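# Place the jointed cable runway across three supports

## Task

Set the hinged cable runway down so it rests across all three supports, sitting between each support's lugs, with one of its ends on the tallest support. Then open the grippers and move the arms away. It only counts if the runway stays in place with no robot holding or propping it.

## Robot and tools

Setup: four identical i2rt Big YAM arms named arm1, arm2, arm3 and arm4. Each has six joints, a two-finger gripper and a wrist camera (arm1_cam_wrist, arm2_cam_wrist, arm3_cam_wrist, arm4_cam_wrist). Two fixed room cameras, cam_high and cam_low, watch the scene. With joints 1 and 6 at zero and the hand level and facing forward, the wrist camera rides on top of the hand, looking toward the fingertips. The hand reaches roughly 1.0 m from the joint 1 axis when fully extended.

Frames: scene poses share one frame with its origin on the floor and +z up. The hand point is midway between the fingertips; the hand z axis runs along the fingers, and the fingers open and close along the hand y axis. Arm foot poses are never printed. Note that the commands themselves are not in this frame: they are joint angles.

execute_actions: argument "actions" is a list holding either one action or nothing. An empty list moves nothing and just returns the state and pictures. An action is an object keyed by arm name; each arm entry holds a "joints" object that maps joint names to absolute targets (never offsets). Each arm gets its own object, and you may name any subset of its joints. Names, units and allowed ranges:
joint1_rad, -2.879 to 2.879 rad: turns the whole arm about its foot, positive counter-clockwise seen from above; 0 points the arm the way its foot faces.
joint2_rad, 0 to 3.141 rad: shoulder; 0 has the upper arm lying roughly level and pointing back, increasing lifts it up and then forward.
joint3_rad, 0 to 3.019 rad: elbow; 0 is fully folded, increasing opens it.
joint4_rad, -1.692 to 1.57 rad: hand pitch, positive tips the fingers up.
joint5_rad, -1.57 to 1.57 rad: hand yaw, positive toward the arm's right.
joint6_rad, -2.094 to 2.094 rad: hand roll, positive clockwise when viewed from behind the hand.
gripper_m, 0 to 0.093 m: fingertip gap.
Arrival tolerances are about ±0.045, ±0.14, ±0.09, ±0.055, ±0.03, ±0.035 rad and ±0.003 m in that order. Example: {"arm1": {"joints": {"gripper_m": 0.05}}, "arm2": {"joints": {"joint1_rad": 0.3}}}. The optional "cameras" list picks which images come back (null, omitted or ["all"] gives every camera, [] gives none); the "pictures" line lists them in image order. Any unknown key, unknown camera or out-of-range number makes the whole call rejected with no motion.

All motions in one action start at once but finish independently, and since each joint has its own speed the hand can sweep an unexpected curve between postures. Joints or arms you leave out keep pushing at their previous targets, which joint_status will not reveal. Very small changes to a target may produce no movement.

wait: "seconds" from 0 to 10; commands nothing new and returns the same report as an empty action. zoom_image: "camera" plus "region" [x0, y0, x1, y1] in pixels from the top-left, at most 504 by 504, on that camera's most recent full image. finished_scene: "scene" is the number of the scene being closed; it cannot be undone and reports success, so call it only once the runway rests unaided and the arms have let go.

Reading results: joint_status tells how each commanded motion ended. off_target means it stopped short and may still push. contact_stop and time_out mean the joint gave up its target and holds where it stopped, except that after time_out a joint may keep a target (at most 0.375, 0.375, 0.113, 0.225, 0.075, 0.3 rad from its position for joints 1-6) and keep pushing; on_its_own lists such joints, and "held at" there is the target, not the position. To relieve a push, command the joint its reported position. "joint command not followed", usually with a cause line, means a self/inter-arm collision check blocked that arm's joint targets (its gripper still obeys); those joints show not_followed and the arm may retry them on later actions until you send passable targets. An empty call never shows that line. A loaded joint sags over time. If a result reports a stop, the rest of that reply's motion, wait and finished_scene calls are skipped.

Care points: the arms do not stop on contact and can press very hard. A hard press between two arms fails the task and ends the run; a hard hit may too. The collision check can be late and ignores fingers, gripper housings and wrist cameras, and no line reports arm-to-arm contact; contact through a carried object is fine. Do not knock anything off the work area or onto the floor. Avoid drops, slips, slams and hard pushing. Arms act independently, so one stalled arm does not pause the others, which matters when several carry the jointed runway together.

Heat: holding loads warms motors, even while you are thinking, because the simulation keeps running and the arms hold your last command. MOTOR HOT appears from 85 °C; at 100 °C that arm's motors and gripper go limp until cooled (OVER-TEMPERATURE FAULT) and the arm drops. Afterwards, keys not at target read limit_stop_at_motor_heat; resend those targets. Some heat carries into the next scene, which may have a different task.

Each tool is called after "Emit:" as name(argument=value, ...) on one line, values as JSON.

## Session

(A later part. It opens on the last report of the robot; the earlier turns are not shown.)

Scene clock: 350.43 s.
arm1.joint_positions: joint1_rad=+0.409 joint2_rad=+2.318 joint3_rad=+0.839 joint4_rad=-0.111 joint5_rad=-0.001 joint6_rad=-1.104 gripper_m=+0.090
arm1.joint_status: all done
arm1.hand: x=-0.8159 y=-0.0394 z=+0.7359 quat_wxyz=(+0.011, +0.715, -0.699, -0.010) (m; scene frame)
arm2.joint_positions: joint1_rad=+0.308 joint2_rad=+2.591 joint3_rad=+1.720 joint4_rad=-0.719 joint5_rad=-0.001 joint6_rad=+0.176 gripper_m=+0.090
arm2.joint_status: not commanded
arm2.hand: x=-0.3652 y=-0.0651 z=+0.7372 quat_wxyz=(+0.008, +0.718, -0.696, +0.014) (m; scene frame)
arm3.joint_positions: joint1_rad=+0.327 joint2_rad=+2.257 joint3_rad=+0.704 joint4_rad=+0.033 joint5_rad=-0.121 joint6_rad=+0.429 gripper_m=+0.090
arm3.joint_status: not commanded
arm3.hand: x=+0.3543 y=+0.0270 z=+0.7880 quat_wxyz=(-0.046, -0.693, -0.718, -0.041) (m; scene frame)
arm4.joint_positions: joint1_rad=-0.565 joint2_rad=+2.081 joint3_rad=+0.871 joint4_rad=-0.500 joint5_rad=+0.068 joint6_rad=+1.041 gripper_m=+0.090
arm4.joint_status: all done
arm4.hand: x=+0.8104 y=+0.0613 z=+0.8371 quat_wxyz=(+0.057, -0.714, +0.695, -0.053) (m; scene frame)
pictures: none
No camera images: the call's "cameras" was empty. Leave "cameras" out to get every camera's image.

Emit:
execute_actions(actions=[{"arm1":{"joints":{"gripper_m":0.012}},"arm2":{"joints":{"gripper_m":0.012}},"arm3":{"joints":{"gripper_m":0.012}},"arm4":{"joints":{"gripper_m":0.012}}}], cameras=["cam_high"])

Scene clock: 352.73 s.
arm1.joint_positions: joint1_rad=+0.409 joint2_rad=+2.318 joint3_rad=+0.845 joint4_rad=-0.108 joint5_rad=+0.003 joint6_rad=-1.105 gripper_m=+0.025
arm1.joint_status: gripper_m off_target (ended at +0.025, target +0.012)
arm1.hand: x=-0.8114 y=-0.0380 z=+0.7360 quat_wxyz=(+0.007, +0.715, -0.699, -0.007) (m; scene frame)
arm2.joint_positions: joint1_rad=+0.308 joint2_rad=+2.591 joint3_rad=+1.720 joint4_rad=-0.718 joint5_rad=+0.001 joint6_rad=+0.174 gripper_m=+0.024
arm2.joint_status: gripper_m off_target (ended at +0.024, target +0.012)
arm2.hand: x=-0.3649 y=-0.0649 z=+0.7372 quat_wxyz=(+0.007, +0.718, -0.696, +0.014) (m; scene frame)
arm3.joint_positions: joint1_rad=+0.327 joint2_rad=+2.257 joint3_rad=+0.704 joint4_rad=+0.033 joint5_rad=-0.116 joint6_rad=+0.429 gripper_m=+0.025
arm3.joint_status: gripper_m off_target (ended at +0.025, target +0.012)
arm3.hand: x=+0.3536 y=+0.0267 z=+0.7880 quat_wxyz=(-0.045, -0.693, -0.718, -0.039) (m; scene frame)
arm4.joint_positions: joint1_rad=-0.564 joint2_rad=+2.081 joint3_rad=+0.875 joint4_rad=-0.490 joint5_rad=+0.062 joint6_rad=+1.039 gripper_m=+0.024
arm4.joint_status: gripper_m off_target (ended at +0.024, target +0.012)
arm4.hand: x=+0.8059 y=+0.0625 z=+0.8372 quat_wxyz=(+0.052, -0.715, +0.695, -0.048) (m; scene frame)
pictures: cam_high
Images, in order (width x height): cam_high 896x504.

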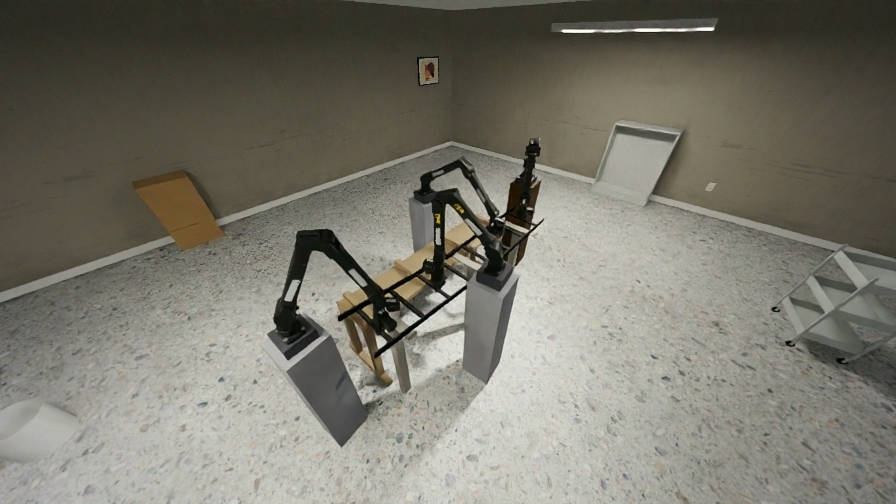

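Emit:
execute_actions(actions=[{"arm1":{"joints":{"joint2_rad":2.21,"joint3_rad":0.83,"joint4_rad":-0.145}},"arm2":{"joints":{"joint2_rad":2.44,"joint3_rad":1.74,"joint4_rad":-0.74}},"arm3":{"joints":{"joint2_rad":2.09,"joint3_rad":0.69,"joint4_rad":-0.01}},"arm4":{"joints":{"joint2_rad":1.98,"joint3_rad":0.89,"joint4_rad":-0.54}}}], cameras=["cam_low"])

Scene clock: 361.77 s.
arm1.joint_positions: joint1_rad=+0.409 joint2_rad=+2.279 joint3_rad=+0.835 joint4_rad=-0.132 joint5_rad=-0.003 joint6_rad=-1.106 gripper_m=+0.025
arm1.joint_status: all done
arm1.hand: x=-0.8094 y=-0.0359 z=+0.7491 quat_wxyz=(+0.003, +0.716, -0.698, -0.009) (m; scene frame)
arm2.joint_positions: joint1_rad=+0.306 joint2_rad=+2.576 joint3_rad=+1.718 joint4_rad=-0.724 joint5_rad=-0.002 joint6_rad=+0.170 gripper_m=+0.024
arm2.joint_status: all done
arm2.hand: x=-0.3649 y=-0.0612 z=+0.7456 quat_wxyz=(+0.006, +0.719, -0.695, +0.010) (m; scene frame)
arm3.joint_positions: joint1_rad=+0.327 joint2_rad=+2.219 joint3_rad=+0.691 joint4_rad=+0.002 joint5_rad=-0.121 joint6_rad=+0.427 gripper_m=+0.025
arm3.joint_status: all done
arm3.hand: x=+0.3539 y=+0.0282 z=+0.7993 quat_wxyz=(-0.044, -0.693, -0.719, -0.042) (m; scene frame)
arm4.joint_positions: joint1_rad=-0.564 joint2_rad=+2.025 joint3_rad=+0.876 joint4_rad=-0.541 joint5_rad=+0.075 joint6_rad=+1.038 gripper_m=+0.024
arm4.joint_status: all done
arm4.hand: x=+0.8025 y=+0.0666 z=+0.8588 quat_wxyz=(+0.058, -0.716, +0.695, -0.042) (m; scene frame)
pictures: cam_low
Images, in order (width x height): cam_low 896x504.

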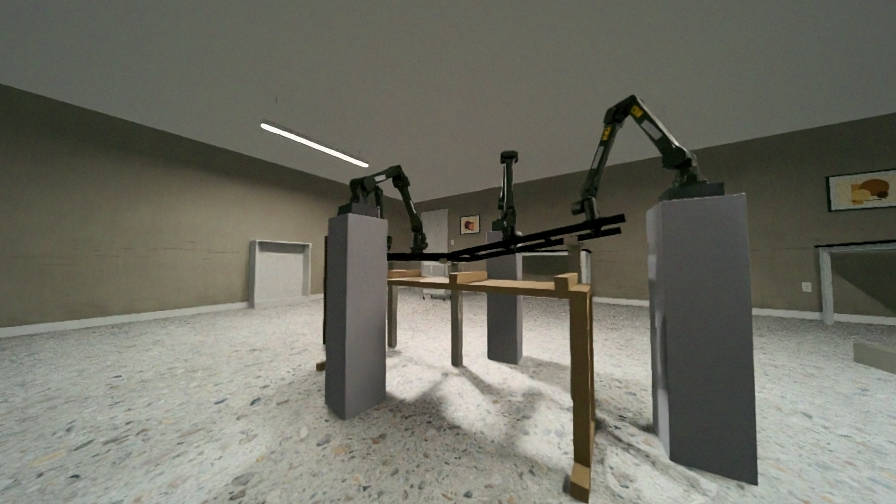

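Emit:
execute_actions(actions=[{"arm1":{"joints":{"joint1_rad":0.45,"joint3_rad":0.865,"joint4_rad":-0.15,"joint6_rad":-1.065}},"arm2":{"joints":{"joint1_rad":0.30,"joint2_rad":2.46,"joint3_rad":1.80,"joint4_rad":-0.77}},"arm3":{"joints":{"joint1_rad":0.352,"joint3_rad":0.655,"joint4_rad":0.045,"joint6_rad":0.45}},"arm4":{"joints":{"joint1_rad":-0.603,"joint3_rad":0.91,"joint4_rad":-0.555,"joint6_rad":1.003}}}], cameras=["arm1_cam_wrist","arm4_cam_wrist","cam_low"])

Scene clock: 365.63 s.
arm1.joint_positions: joint1_rad=+0.427 joint2_rad=+2.275 joint3_rad=+0.843 joint4_rad=-0.142 joint5_rad=+0.005 joint6_rad=-1.087 gripper_m=+0.025
arm1.joint_status: all done
arm1.hand: x=-0.8082 y=-0.0292 z=+0.7511 quat_wxyz=(+0.004, +0.715, -0.699, -0.005) (m; scene frame)
arm2.joint_positions: joint1_rad=+0.302 joint2_rad=+2.576 joint3_rad=+1.731 joint4_rad=-0.729 joint5_rad=-0.002 joint6_rad=+0.167 gripper_m=+0.024
arm2.joint_status: all done
arm2.hand: x=-0.3635 y=-0.0548 z=+0.7489 quat_wxyz=(+0.004, +0.719, -0.695, +0.007) (m; scene frame)
arm3.joint_positions: joint1_rad=+0.339 joint2_rad=+2.213 joint3_rad=+0.666 joint4_rad=+0.037 joint5_rad=-0.123 joint6_rad=+0.439 gripper_m=+0.025
arm3.joint_status: all done
arm3.hand: x=+0.3553 y=+0.0350 z=+0.8010 quat_wxyz=(-0.051, -0.692, -0.719, -0.041) (m; scene frame)
arm4.joint_positions: joint1_rad=-0.585 joint2_rad=+2.025 joint3_rad=+0.880 joint4_rad=-0.546 joint5_rad=+0.071 joint6_rad=+1.014 gripper_m=+0.024
arm4.joint_status: all done
arm4.hand: x=+0.8051 y=+0.0732 z=+0.8595 quat_wxyz=(+0.055, -0.717, +0.694, -0.044) (m; scene frame)
pictures: arm1_cam_wrist, arm4_cam_wrist, cam_low
Images, in order (width x height): arm1_cam_wrist 616x616, arm4_cam_wrist 616x616, cam_low 896x504.

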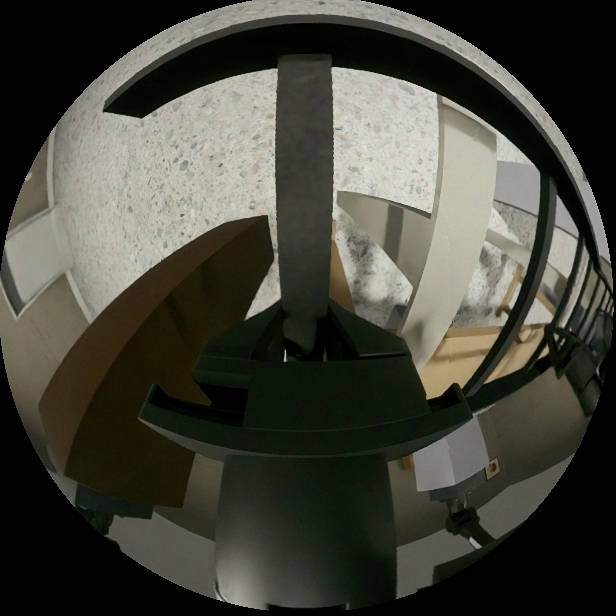

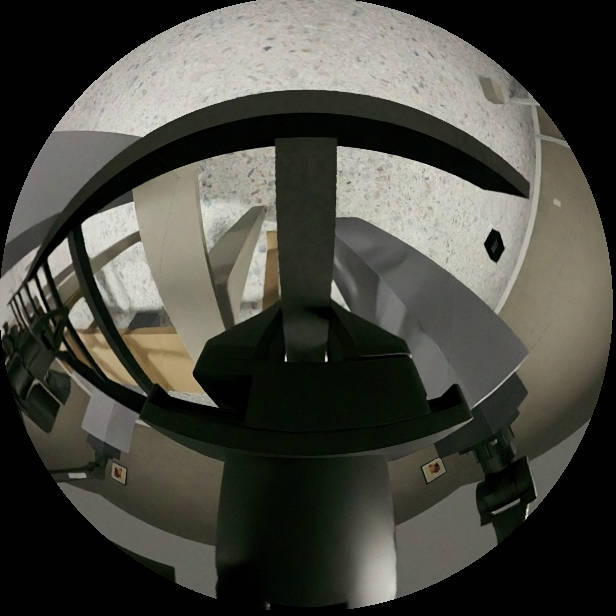

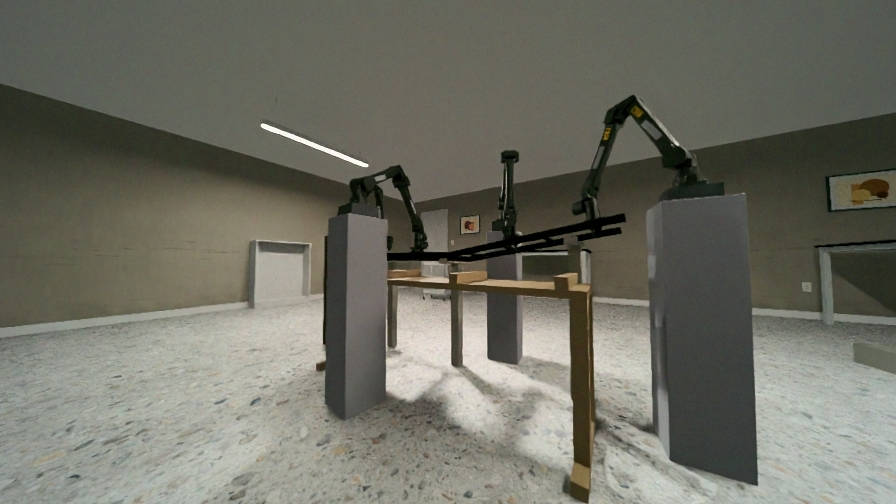

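Emit:
execute_actions(actions=[{"arm1":{"joints":{"joint1_rad":0.472,"joint3_rad":0.88,"joint4_rad":-0.16,"joint6_rad":-1.045}},"arm2":{"joints":{"joint1_rad":0.297,"joint3_rad":1.83,"joint4_rad":-0.78}},"arm3":{"joints":{"joint1_rad":0.365,"joint3_rad":0.635,"joint4_rad":0.065,"joint6_rad":0.462}},"arm4":{"joints":{"joint1_rad":-0.62,"joint3_rad":0.92,"joint4_rad":-0.56,"joint6_rad":0.985}}}], cameras=["cam_low"])

Scene clock: 369.00 s.
arm1.joint_positions: joint1_rad=+0.446 joint2_rad=+2.270 joint3_rad=+0.851 joint4_rad=-0.155 joint5_rad=+0.008 joint6_rad=-1.066 gripper_m=+0.025
arm1.joint_status: all done
arm1.hand: x=-0.8079 y=-0.0213 z=+0.7533 quat_wxyz=(+0.004, +0.715, -0.699, -0.004) (m; scene frame)
arm2.joint_positions: joint1_rad=+0.299 joint2_rad=+2.576 joint3_rad=+1.750 joint4_rad=-0.738 joint5_rad=+0.000 joint6_rad=+0.165 gripper_m=+0.024
arm2.joint_status: all done
arm2.hand: x=-0.3628 y=-0.0468 z=+0.7537 quat_wxyz=(+0.001, +0.718, -0.696, +0.003) (m; scene frame)
arm3.joint_positions: joint1_rad=+0.351 joint2_rad=+2.203 joint3_rad=+0.645 joint4_rad=+0.054 joint5_rad=-0.121 joint6_rad=+0.452 gripper_m=+0.025
arm3.joint_status: all done
arm3.hand: x=+0.3560 y=+0.0416 z=+0.8035 quat_wxyz=(-0.053, -0.692, -0.718, -0.040) (m; scene frame)
arm4.joint_positions: joint1_rad=-0.602 joint2_rad=+2.025 joint3_rad=+0.886 joint4_rad=-0.551 joint5_rad=+0.069 joint6_rad=+0.999 gripper_m=+0.024
arm4.joint_status: all done
arm4.hand: x=+0.8064 y=+0.0795 z=+0.8606 quat_wxyz=(+0.053, -0.716, +0.694, -0.045) (m; scene frame)
pictures: cam_low
Images, in order (width x height): cam_low 896x504.

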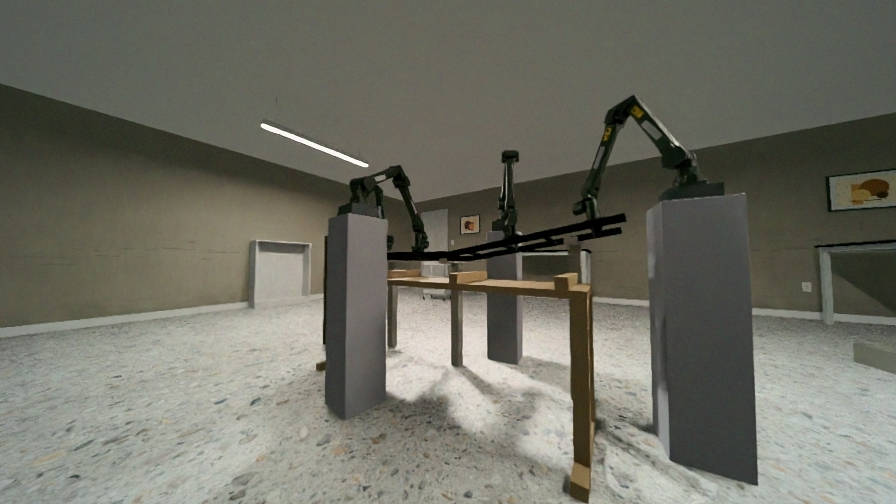

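Emit:
execute_actions(actions=[{"arm1":{"joints":{"joint2_rad":2.29,"joint3_rad":0.88,"joint4_rad":-0.13}},"arm2":{"joints":{"joint2_rad":2.55,"joint3_rad":1.81,"joint4_rad":-0.74}},"arm3":{"joints":{"joint2_rad":2.19,"joint3_rad":0.65,"joint4_rad":0.085}},"arm4":{"joints":{"joint2_rad":2.06,"joint3_rad":0.91,"joint4_rad":-0.51}}}], cameras=[])

Emit:
execute_actions(actions=[{"arm1":{"joints":{"joint2_rad":2.335,"joint3_rad":0.885,"joint4_rad":-0.11}},"arm2":{"joints":{"joint2_rad":2.615,"joint3_rad":1.79,"joint4_rad":-0.73}},"arm3":{"joints":{"joint2_rad":2.25,"joint3_rad":0.66,"joint4_rad":0.095}},"arm4":{"joints":{"joint2_rad":2.1,"joint3_rad":0.915,"joint4_rad":-0.485}}}])

Scene clock: 373.97 s.
arm1.joint_positions: joint1_rad=+0.446 joint2_rad=+2.323 joint3_rad=+0.872 joint4_rad=-0.128 joint5_rad=+0.010 joint6_rad=-1.068 gripper_m=+0.025
arm1.joint_status: all done
arm1.hand: x=-0.8086 y=-0.0220 z=+0.7357 quat_wxyz=(+0.006, +0.715, -0.699, -0.003) (m; scene frame)
arm2.joint_positions: joint1_rad=+0.299 joint2_rad=+2.610 joint3_rad=+1.763 joint4_rad=-0.718 joint5_rad=-0.001 joint6_rad=+0.164 gripper_m=+0.024
arm2.joint_status: all done
arm2.hand: x=-0.3625 y=-0.0482 z=+0.7366 quat_wxyz=(+0.001, +0.718, -0.696, +0.003) (m; scene frame)
arm3.joint_positions: joint1_rad=+0.352 joint2_rad=+2.254 joint3_rad=+0.664 joint4_rad=+0.079 joint5_rad=-0.121 joint6_rad=+0.454 gripper_m=+0.025
arm3.joint_status: all done
arm3.hand: x=+0.3555 y=+0.0427 z=+0.7888 quat_wxyz=(-0.049, -0.693, -0.718, -0.041) (m; scene frame)
arm4.joint_positions: joint1_rad=-0.602 joint2_rad=+2.078 joint3_rad=+0.893 joint4_rad=-0.509 joint5_rad=+0.067 joint6_rad=+0.998 gripper_m=+0.024
arm4.joint_status: all done
arm4.hand: x=+0.8075 y=+0.0786 z=+0.8408 quat_wxyz=(+0.052, -0.716, +0.694, -0.048) (m; scene frame)
pictures: none
No camera images: the call's "cameras" was empty. Leave "cameras" out to get every camera's image.

Scene clock: 374.70 s.
arm1.joint_positions: joint1_rad=+0.446 joint2_rad=+2.361 joint3_rad=+0.886 joint4_rad=-0.103 joint5_rad=+0.017 joint6_rad=-1.072 gripper_m=+0.025
arm1.joint_status: all done
arm1.hand: x=-0.8088 y=-0.0232 z=+0.7229 quat_wxyz=(+0.007, +0.717, -0.697, +0.000) (m; scene frame)
arm2.joint_positions: joint1_rad=+0.299 joint2_rad=+2.637 joint3_rad=+1.772 joint4_rad=-0.695 joint5_rad=+0.001 joint6_rad=+0.161 gripper_m=+0.024
arm2.joint_status: all done
arm2.hand: x=-0.3620 y=-0.0490 z=+0.7219 quat_wxyz=(-0.001, +0.720, -0.694, +0.002) (m; scene frame)
arm3.joint_positions: joint1_rad=+0.353 joint2_rad=+2.287 joint3_rad=+0.677 joint4_rad=+0.092 joint5_rad=-0.122 joint6_rad=+0.458 gripper_m=+0.025
arm3.joint_status: all done
arm3.hand: x=+0.3554 y=+0.0439 z=+0.7793 quat_wxyz=(-0.046, -0.694, -0.717, -0.042) (m; scene frame)
arm4.joint_positions: joint1_rad=-0.602 joint2_rad=+2.110 joint3_rad=+0.897 joint4_rad=-0.484 joint5_rad=+0.064 joint6_rad=+0.999 gripper_m=+0.024
arm4.joint_status: all done
arm4.hand: x=+0.8081 y=+0.0778 z=+0.8293 quat_wxyz=(+0.051, -0.716, +0.695, -0.049) (m; scene frame)
pictures: arm1_cam_wrist, arm2_cam_wrist, arm3_cam_wrist, arm4_cam_wrist, cam_high, cam_low
Images, in order (width x height): arm1_cam_wrist 616x616, arm2_cam_wrist 616x616, arm3_cam_wrist 616x616, arm4_cam_wrist 616x616, cam_high 896x504, cam_low 896x504.

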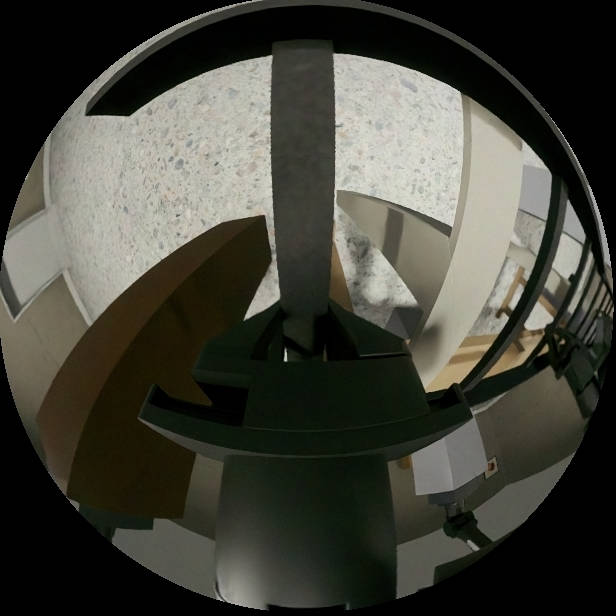

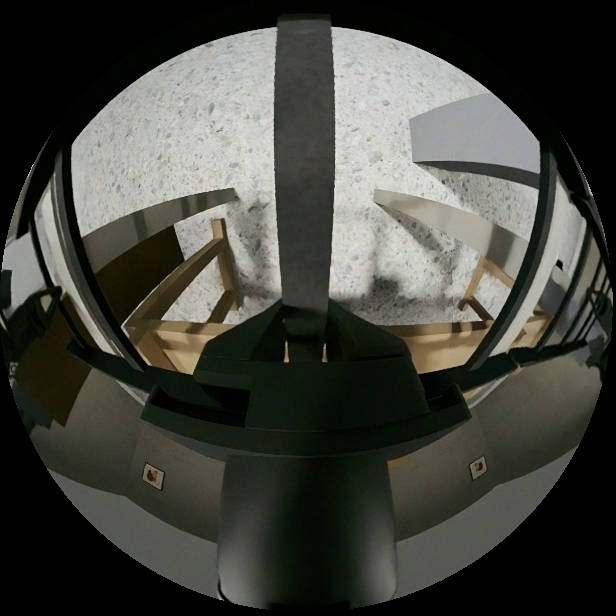

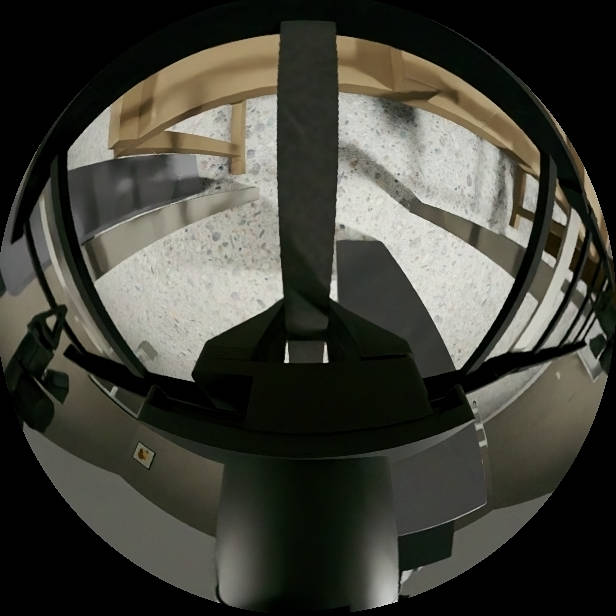

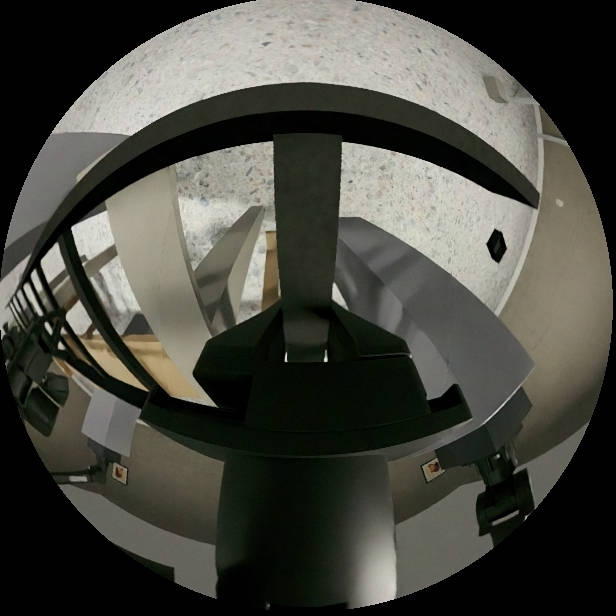

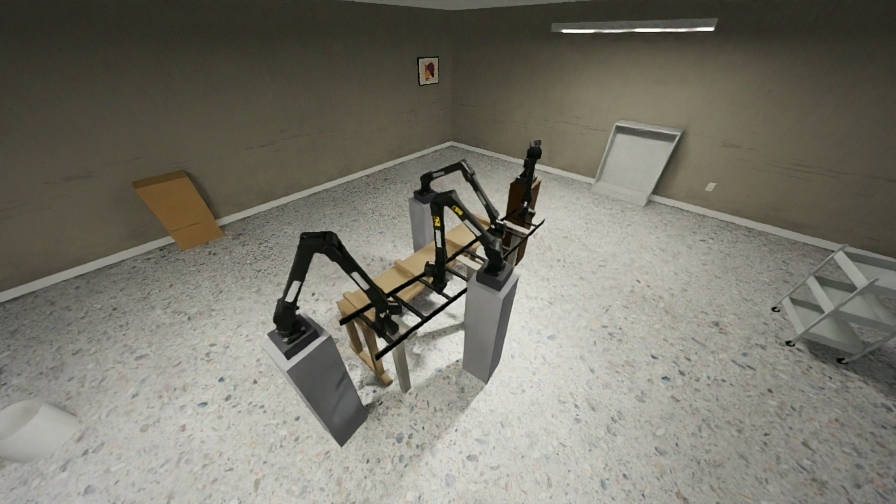

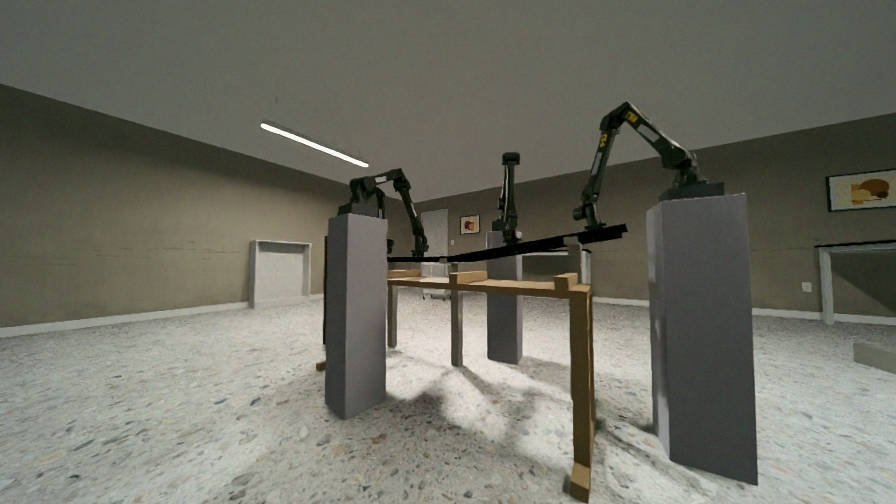

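Emit:
execute_actions(actions=[{"arm1":{"joints":{"joint2_rad":2.37,"joint3_rad":0.895,"joint4_rad":-0.09}},"arm2":{"joints":{"joint2_rad":2.65,"joint3_rad":1.80,"joint4_rad":-0.70}},"arm3":{"joints":{"joint2_rad":2.30,"joint3_rad":0.68,"joint4_rad":0.115}},"arm4":{"joints":{"joint2_rad":2.13,"joint3_rad":0.915,"joint4_rad":-0.465}}}], cameras=["cam_low","cam_high"])

Emit:
zoom_image(camera="cam_low", region=[380, 200, 640, 300])

Scene clock: 378.23 s.
arm1.joint_positions: joint1_rad=+0.446 joint2_rad=+2.362 joint3_rad=+0.886 joint4_rad=-0.101 joint5_rad=+0.017 joint6_rad=-1.072 gripper_m=+0.025
arm1.joint_status: all done
arm1.hand: x=-0.8085 y=-0.0230 z=+0.7225 quat_wxyz=(+0.006, +0.717, -0.697, +0.000) (m; scene frame)
arm2.joint_positions: joint1_rad=+0.299 joint2_rad=+2.638 joint3_rad=+1.772 joint4_rad=-0.693 joint5_rad=+0.001 joint6_rad=+0.161 gripper_m=+0.024
arm2.joint_status: all done
arm2.hand: x=-0.3620 y=-0.0488 z=+0.7213 quat_wxyz=(-0.002, +0.720, -0.694, +0.001) (m; scene frame)
arm3.joint_positions: joint1_rad=+0.353 joint2_rad=+2.290 joint3_rad=+0.677 joint4_rad=+0.095 joint5_rad=-0.122 joint6_rad=+0.458 gripper_m=+0.025
arm3.joint_status: all done
arm3.hand: x=+0.3555 y=+0.0437 z=+0.7785 quat_wxyz=(-0.046, -0.694, -0.717, -0.042) (m; scene frame)
arm4.joint_positions: joint1_rad=-0.602 joint2_rad=+2.111 joint3_rad=+0.897 joint4_rad=-0.483 joint5_rad=+0.064 joint6_rad=+0.999 gripper_m=+0.024
arm4.joint_status: all done
arm4.hand: x=+0.8082 y=+0.0777 z=+0.8289 quat_wxyz=(+0.051, -0.716, +0.695, -0.049) (m; scene frame)
pictures: cam_high, cam_low
Images, in order (width x height): cam_high 896x504, cam_low 896x504.

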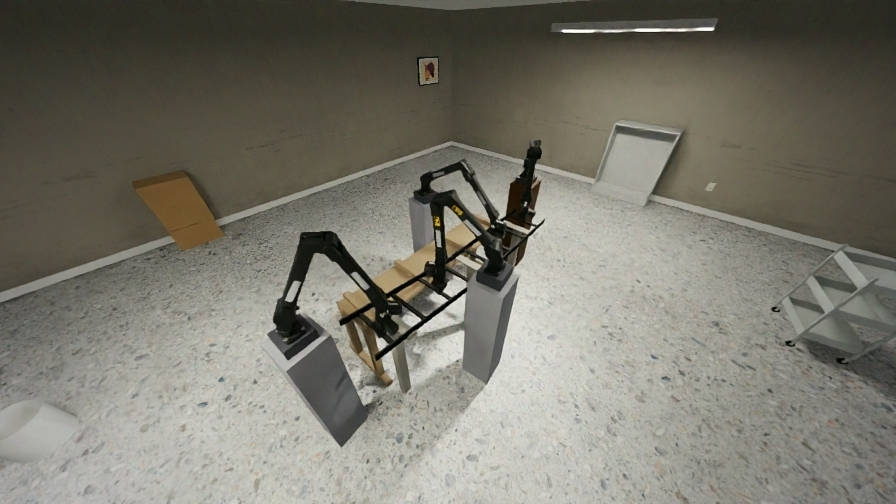

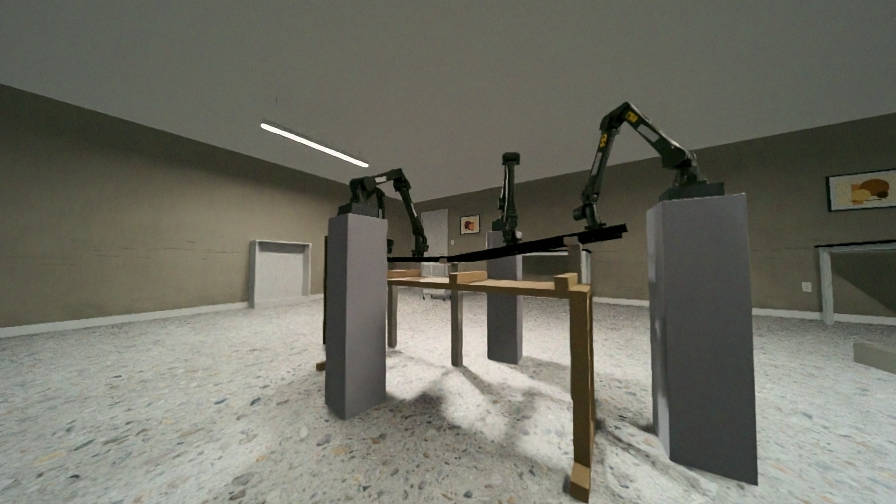

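Region (380, 200, 640, 300) of cam_low's 896x504 image, scaled by 1.938, with more detail than that image has; it fills the top 194 rows of this view, and the rest is white.

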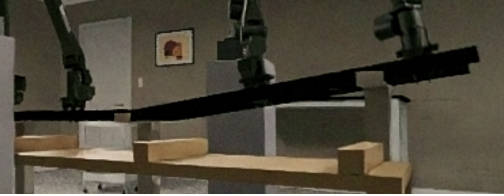

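Seated now. Release, relaxing pushes, then raise.

Emit:
execute_actions(actions=[{"arm1":{"joints":{"gripper_m":0.09,"joint1_rad":0.446,"joint2_rad":2.36,"joint3_rad":0.885,"joint4_rad":-0.1,"joint6_rad":-1.072}},"arm2":{"joints":{"gripper_m":0.09,"joint2_rad":2.637,"joint3_rad":1.772,"joint4_rad":-0.693}},"arm3":{"joints":{"gripper_m":0.09,"joint1_rad":0.353,"joint2_rad":2.288,"joint3_rad":0.677,"joint4_rad":0.095}},"arm4":{"joints":{"gripper_m":0.09,"joint1_rad":-0.602,"joint2_rad":2.11,"joint3_rad":0.897,"joint4_rad":-0.483,"joint6_rad":1.0}}}], cameras=[])

Emit:
execute_actions(actions=[{"arm1":{"joints":{"joint2_rad":2.19,"joint3_rad":0.825,"joint4_rad":-0.21}},"arm2":{"joints":{"joint2_rad":2.52,"joint3_rad":1.72,"joint4_rad":-0.77}},"arm3":{"joints":{"joint2_rad":2.11,"joint3_rad":0.625,"joint4_rad":-0.04}},"arm4":{"joints":{"joint2_rad":1.96,"joint3_rad":0.885,"joint4_rad":-0.62}}}], cameras=[])

Emit:
execute_actions(actions=[{"arm1":{"joints":{"joint2_rad":1.6,"joint3_rad":0.85,"joint4_rad":-0.8}},"arm2":{"joints":{"joint2_rad":1.9,"joint3_rad":1.6,"joint4_rad":-1.15}},"arm3":{"joints":{"joint2_rad":1.5,"joint3_rad":0.75,"joint4_rad":-0.75}},"arm4":{"joints":{"joint2_rad":1.5,"joint3_rad":0.95,"joint4_rad":-0.95}}}])

Scene clock: 386.10 s.
arm1.joint_positions: joint1_rad=+0.445 joint2_rad=+2.362 joint3_rad=+0.886 joint4_rad=-0.101 joint5_rad=+0.000 joint6_rad=-1.073 gripper_m=+0.090
arm1.joint_status: all done
arm1.hand: x=-0.8097 y=-0.0209 z=+0.7225 quat_wxyz=(+0.004, +0.717, -0.697, -0.008) (m; scene frame)
arm2.joint_positions: joint1_rad=+0.299 joint2_rad=+2.638 joint3_rad=+1.772 joint4_rad=-0.692 joint5_rad=+0.001 joint6_rad=+0.167 gripper_m=+0.090
arm2.joint_status: all done
arm2.hand: x=-0.3620 y=-0.0486 z=+0.7213 quat_wxyz=(-0.002, +0.718, -0.697, +0.001) (m; scene frame)
arm3.joint_positions: joint1_rad=+0.353 joint2_rad=+2.290 joint3_rad=+0.677 joint4_rad=+0.095 joint5_rad=-0.122 joint6_rad=+0.458 gripper_m=+0.090
arm3.joint_status: all done
arm3.hand: x=+0.3555 y=+0.0437 z=+0.7785 quat_wxyz=(-0.046, -0.694, -0.717, -0.042) (m; scene frame)
arm4.joint_positions: joint1_rad=-0.602 joint2_rad=+2.111 joint3_rad=+0.897 joint4_rad=-0.483 joint5_rad=+0.066 joint6_rad=+1.001 gripper_m=+0.090
arm4.joint_status: all done
arm4.hand: x=+0.8084 y=+0.0781 z=+0.8289 quat_wxyz=(+0.052, -0.716, +0.695, -0.049) (m; scene frame)
pictures: none
No camera images: the call's "cameras" was empty. Leave "cameras" out to get every camera's image.

Scene clock: 387.27 s.
arm1.joint_positions: joint1_rad=+0.445 joint2_rad=+2.190 joint3_rad=+0.821 joint4_rad=-0.201 joint5_rad=+0.000 joint6_rad=-1.073 gripper_m=+0.090
arm1.joint_status: all done
arm1.hand: x=-0.8089 y=-0.0214 z=+0.7795 quat_wxyz=(+0.001, +0.717, -0.697, -0.007) (m; scene frame)
arm2.joint_positions: joint1_rad=+0.299 joint2_rad=+2.522 joint3_rad=+1.714 joint4_rad=-0.759 joint5_rad=+0.001 joint6_rad=+0.167 gripper_m=+0.090
arm2.joint_status: all done
arm2.hand: x=-0.3619 y=-0.0503 z=+0.7776 quat_wxyz=(+0.001, +0.717, -0.697, +0.005) (m; scene frame)
arm3.joint_positions: joint1_rad=+0.353 joint2_rad=+2.104 joint3_rad=+0.622 joint4_rad=-0.029 joint5_rad=-0.122 joint6_rad=+0.458 gripper_m=+0.090
arm3.joint_status: all done
arm3.hand: x=+0.3569 y=+0.0426 z=+0.8311 quat_wxyz=(-0.050, -0.694, -0.717, -0.041) (m; scene frame)
arm4.joint_positions: joint1_rad=-0.602 joint2_rad=+1.941 joint3_rad=+0.882 joint4_rad=-0.605 joint5_rad=+0.066 joint6_rad=+1.001 gripper_m=+0.090
arm4.joint_status: all done
arm4.hand: x=+0.8009 y=+0.0817 z=+0.8914 quat_wxyz=(+0.049, -0.716, +0.696, -0.033) (m; scene frame)
pictures: none
No camera images: the call's "cameras" was empty. Leave "cameras" out to get every camera's image.

Scene clock: 388.80 s.
arm1.joint_positions: joint1_rad=+0.445 joint2_rad=+1.603 joint3_rad=+0.827 joint4_rad=-0.790 joint5_rad=+0.000 joint6_rad=-1.073 gripper_m=+0.090
arm1.joint_status: all done
arm1.hand: x=-0.8049 y=-0.0221 z=+0.9934 quat_wxyz=(-0.001, +0.717, -0.697, -0.006) (m; scene frame)
arm2.joint_positions: joint1_rad=+0.299 joint2_rad=+1.883 joint3_rad=+1.593 joint4_rad=-1.137 joint5_rad=+0.001 joint6_rad=+0.167 gripper_m=+0.090
arm2.joint_status: all done
arm2.hand: x=-0.3579 y=-0.0762 z=+1.1227 quat_wxyz=(-0.039, +0.716, -0.695, -0.053) (m; scene frame)
arm3.joint_positions: joint1_rad=+0.353 joint2_rad=+1.501 joint3_rad=+0.739 joint4_rad=-0.739 joint5_rad=-0.122 joint6_rad=+0.458 gripper_m=+0.090
arm3.joint_status: all done
arm3.hand: x=+0.3749 y=+0.0142 z=+1.0394 quat_wxyz=(-0.054, -0.694, -0.717, -0.040) (m; scene frame)
arm4.joint_positions: joint1_rad=-0.602 joint2_rad=+1.483 joint3_rad=+0.932 joint4_rad=-0.934 joint5_rad=+0.067 joint6_rad=+1.001 gripper_m=+0.090
arm4.joint_status: all done
arm4.hand: x=+0.7867 y=+0.0873 z=+1.0789 quat_wxyz=(+0.029, -0.714, +0.697, +0.053) (m; scene frame)
pictures: arm1_cam_wrist, arm2_cam_wrist, arm3_cam_wrist, arm4_cam_wrist, cam_high, cam_low
Images, in order (width x height): arm1_cam_wrist 616x616, arm2_cam_wrist 616x616, arm3_cam_wrist 616x616, arm4_cam_wrist 616x616, cam_high 896x504, cam_low 896x504.

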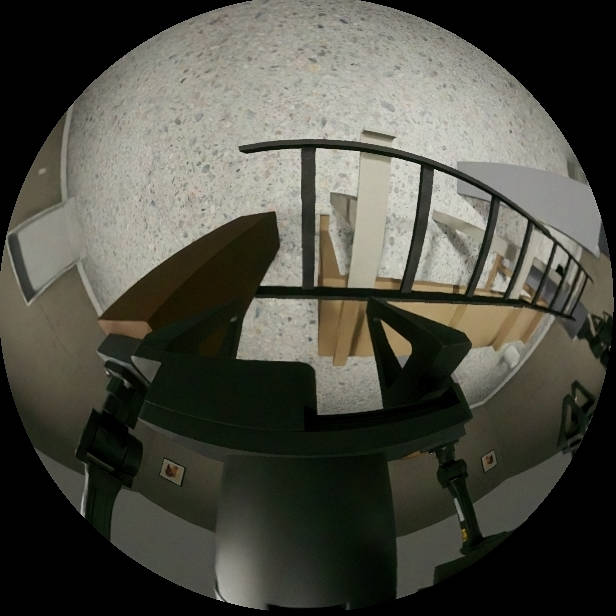

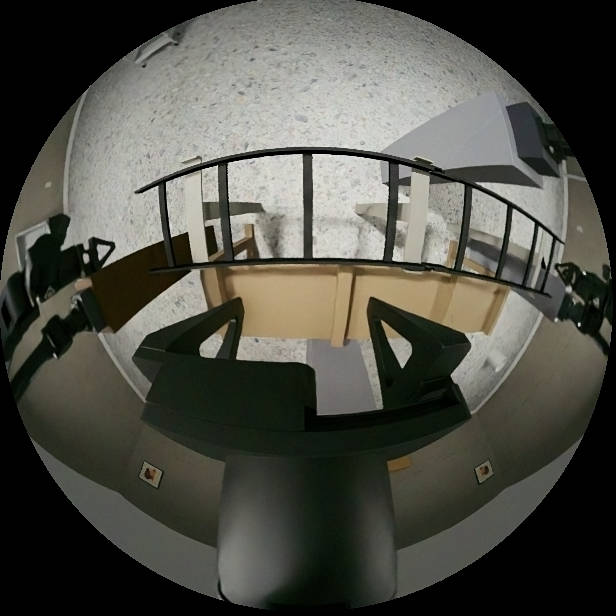

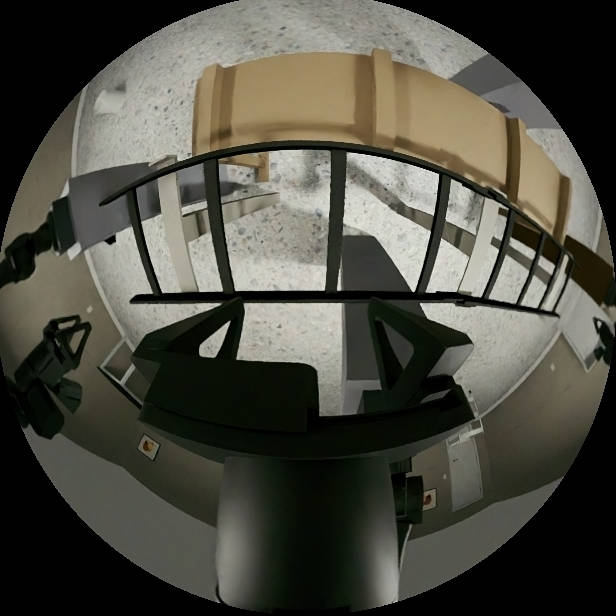

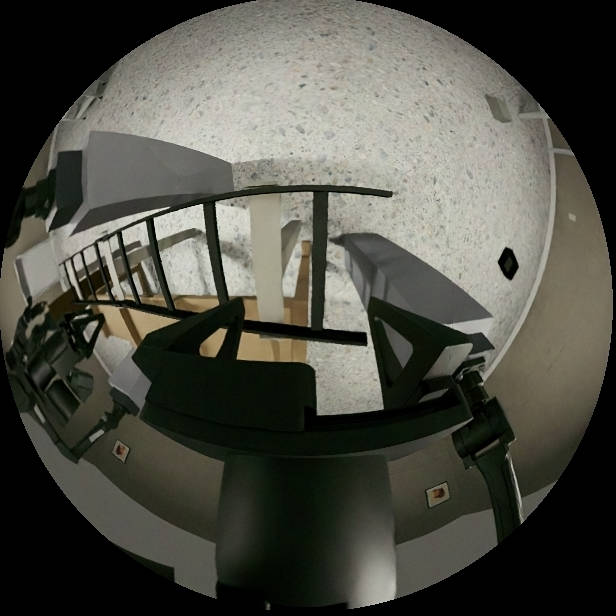

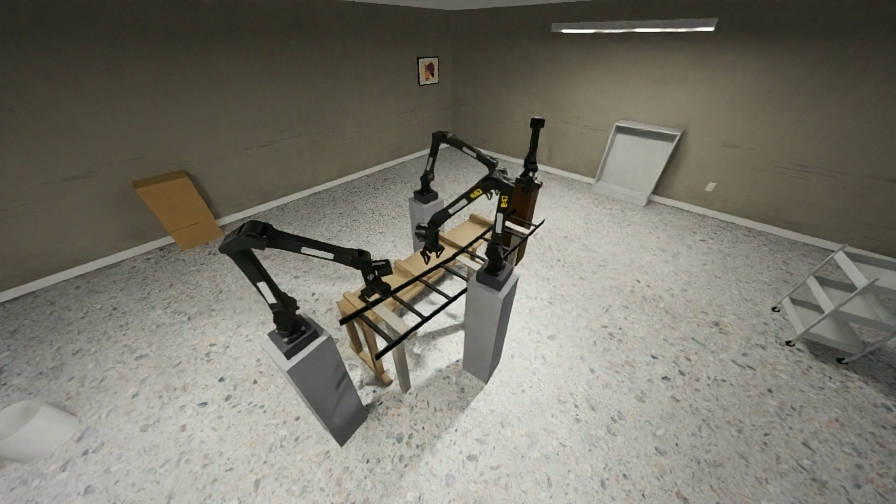

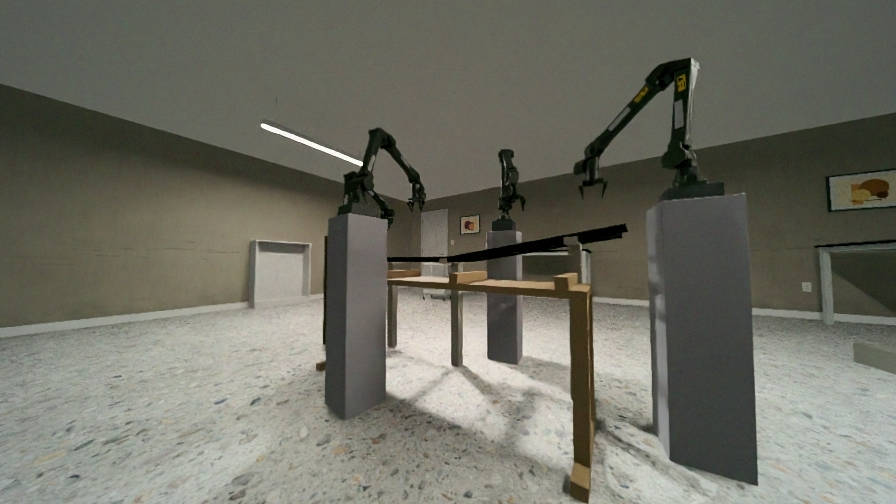

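Emit:
execute_actions(actions=[{"arm1":{"joints":{"joint2_rad":0.8,"joint3_rad":0.85,"joint4_rad":-1.3}},"arm2":{"joints":{"joint2_rad":0.9,"joint3_rad":0.9,"joint4_rad":-1.3}},"arm3":{"joints":{"joint2_rad":0.8,"joint3_rad":0.75,"joint4_rad":-1.3}},"arm4":{"joints":{"joint2_rad":0.8,"joint3_rad":0.85,"joint4_rad":-1.3}}}], cameras=["arm1_cam_wrist","arm2_cam_wrist","arm3_cam_wrist","cam_high"])

Emit:
zoom_image(camera="arm2_cam_wrist", region=[160, 100, 560, 250])

Emit:
zoom_image(camera="arm3_cam_wrist", region=[150, 130, 570, 310])

Emit:
zoom_image(camera="arm1_cam_wrist", region=[270, 140, 430, 290])

Scene clock: 395.93 s.
arm1.joint_positions: joint1_rad=+0.445 joint2_rad=+0.799 joint3_rad=+0.827 joint4_rad=-1.291 joint5_rad=+0.000 joint6_rad=-1.073 gripper_m=+0.090
arm1.joint_status: all done
arm1.hand: x=-0.8999 y=-0.0805 z=+1.2262 quat_wxyz=(-0.146, +0.708, -0.690, +0.035) (m; scene frame)
arm2.joint_positions: joint1_rad=+0.299 joint2_rad=+0.904 joint3_rad=+0.906 joint4_rad=-1.291 joint5_rad=+0.001 joint6_rad=+0.167 gripper_m=+0.090
arm2.joint_status: all done
arm2.hand: x=-0.2975 y=-0.3814 z=+1.2438 quat_wxyz=(-0.078, +0.711, -0.690, -0.110) (m; scene frame)
arm3.joint_positions: joint1_rad=+0.353 joint2_rad=+0.797 joint3_rad=+0.739 joint4_rad=-1.289 joint5_rad=-0.122 joint6_rad=+0.458 gripper_m=+0.090
arm3.joint_status: all done
arm3.hand: x=+0.3223 y=+0.1188 z=+1.2213 quat_wxyz=(-0.127, -0.686, -0.716, -0.016) (m; scene frame)
arm4.joint_positions: joint1_rad=-0.602 joint2_rad=+0.793 joint3_rad=+0.840 joint4_rad=-1.285 joint5_rad=+0.067 joint6_rad=+1.001 gripper_m=+0.090
arm4.joint_status: all done
arm4.hand: x=+0.9030 y=+0.0144 z=+1.2430 quat_wxyz=(+0.000, -0.702, +0.690, +0.173) (m; scene frame)
pictures: arm1_cam_wrist, arm2_cam_wrist, arm3_cam_wrist, cam_high
Images, in order (width x height): arm1_cam_wrist 616x616, arm2_cam_wrist 616x616, arm3_cam_wrist 616x616, cam_high 896x504.

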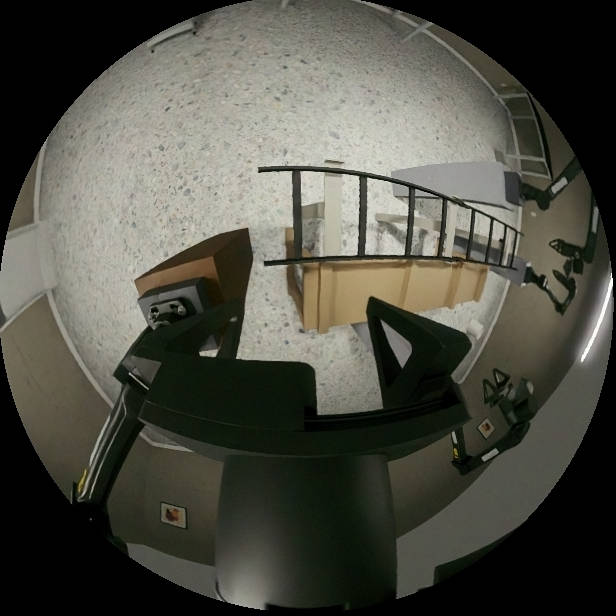

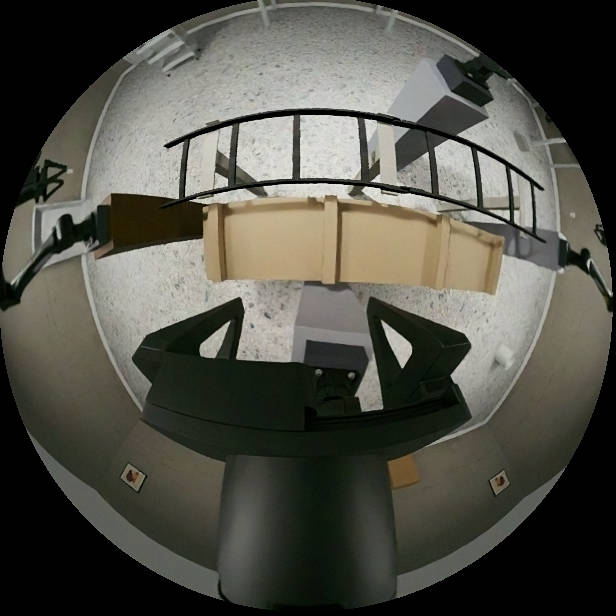

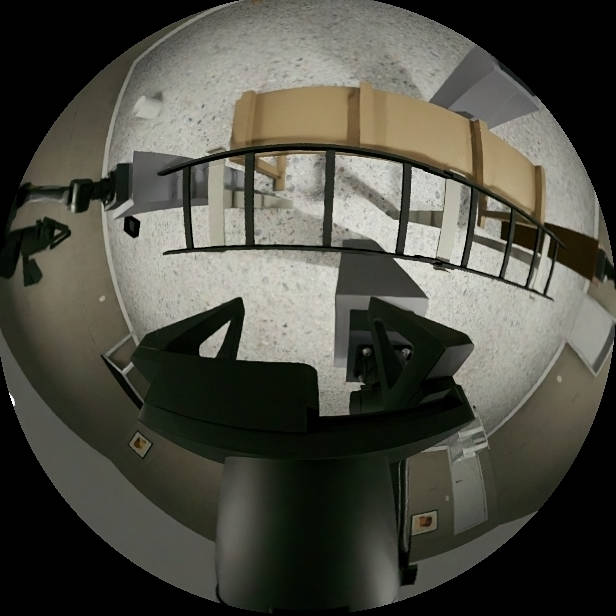

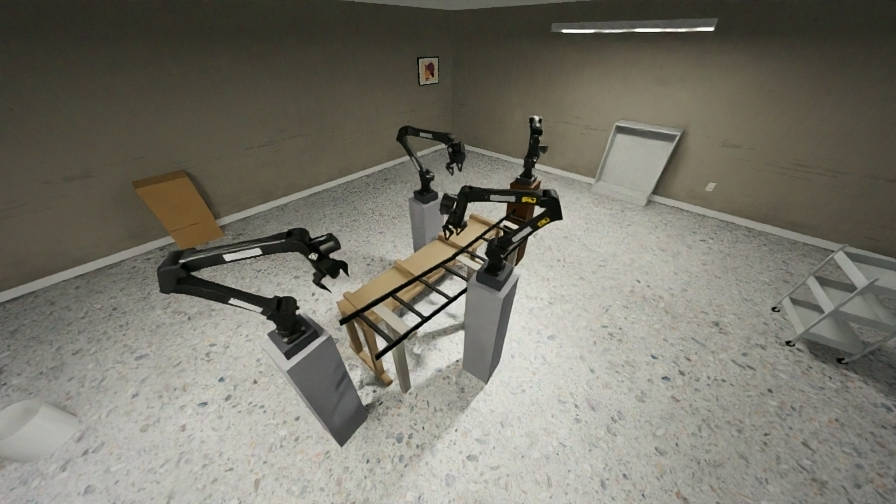

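Region (160, 100, 560, 250) of arm2_cam_wrist's 616x616 image, scaled by 1.260, with more detail than that image has; it fills the top 189 rows of this view, and the rest is white.

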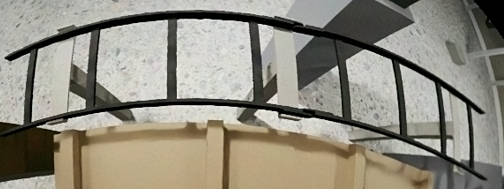

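Region (150, 130, 570, 310) of arm3_cam_wrist's 616x616 image, scaled by 1.200, with more detail than that image has; it fills the top 216 rows of this view, and the rest is white.

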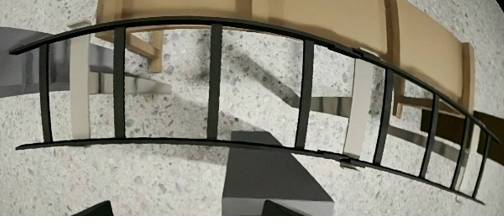

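Region (270, 140, 430, 290) of arm1_cam_wrist's 616x616 image, scaled by 3.150, with more detail than that image has; it fills the top 472 rows of this view, and the rest is white.

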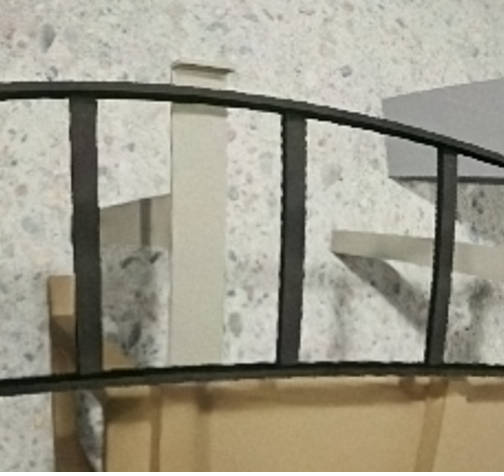

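Lugs are now visible outside both rails at all three supports.

Emit:
finished_scene(scene=2)

The scene is finished: the task was done.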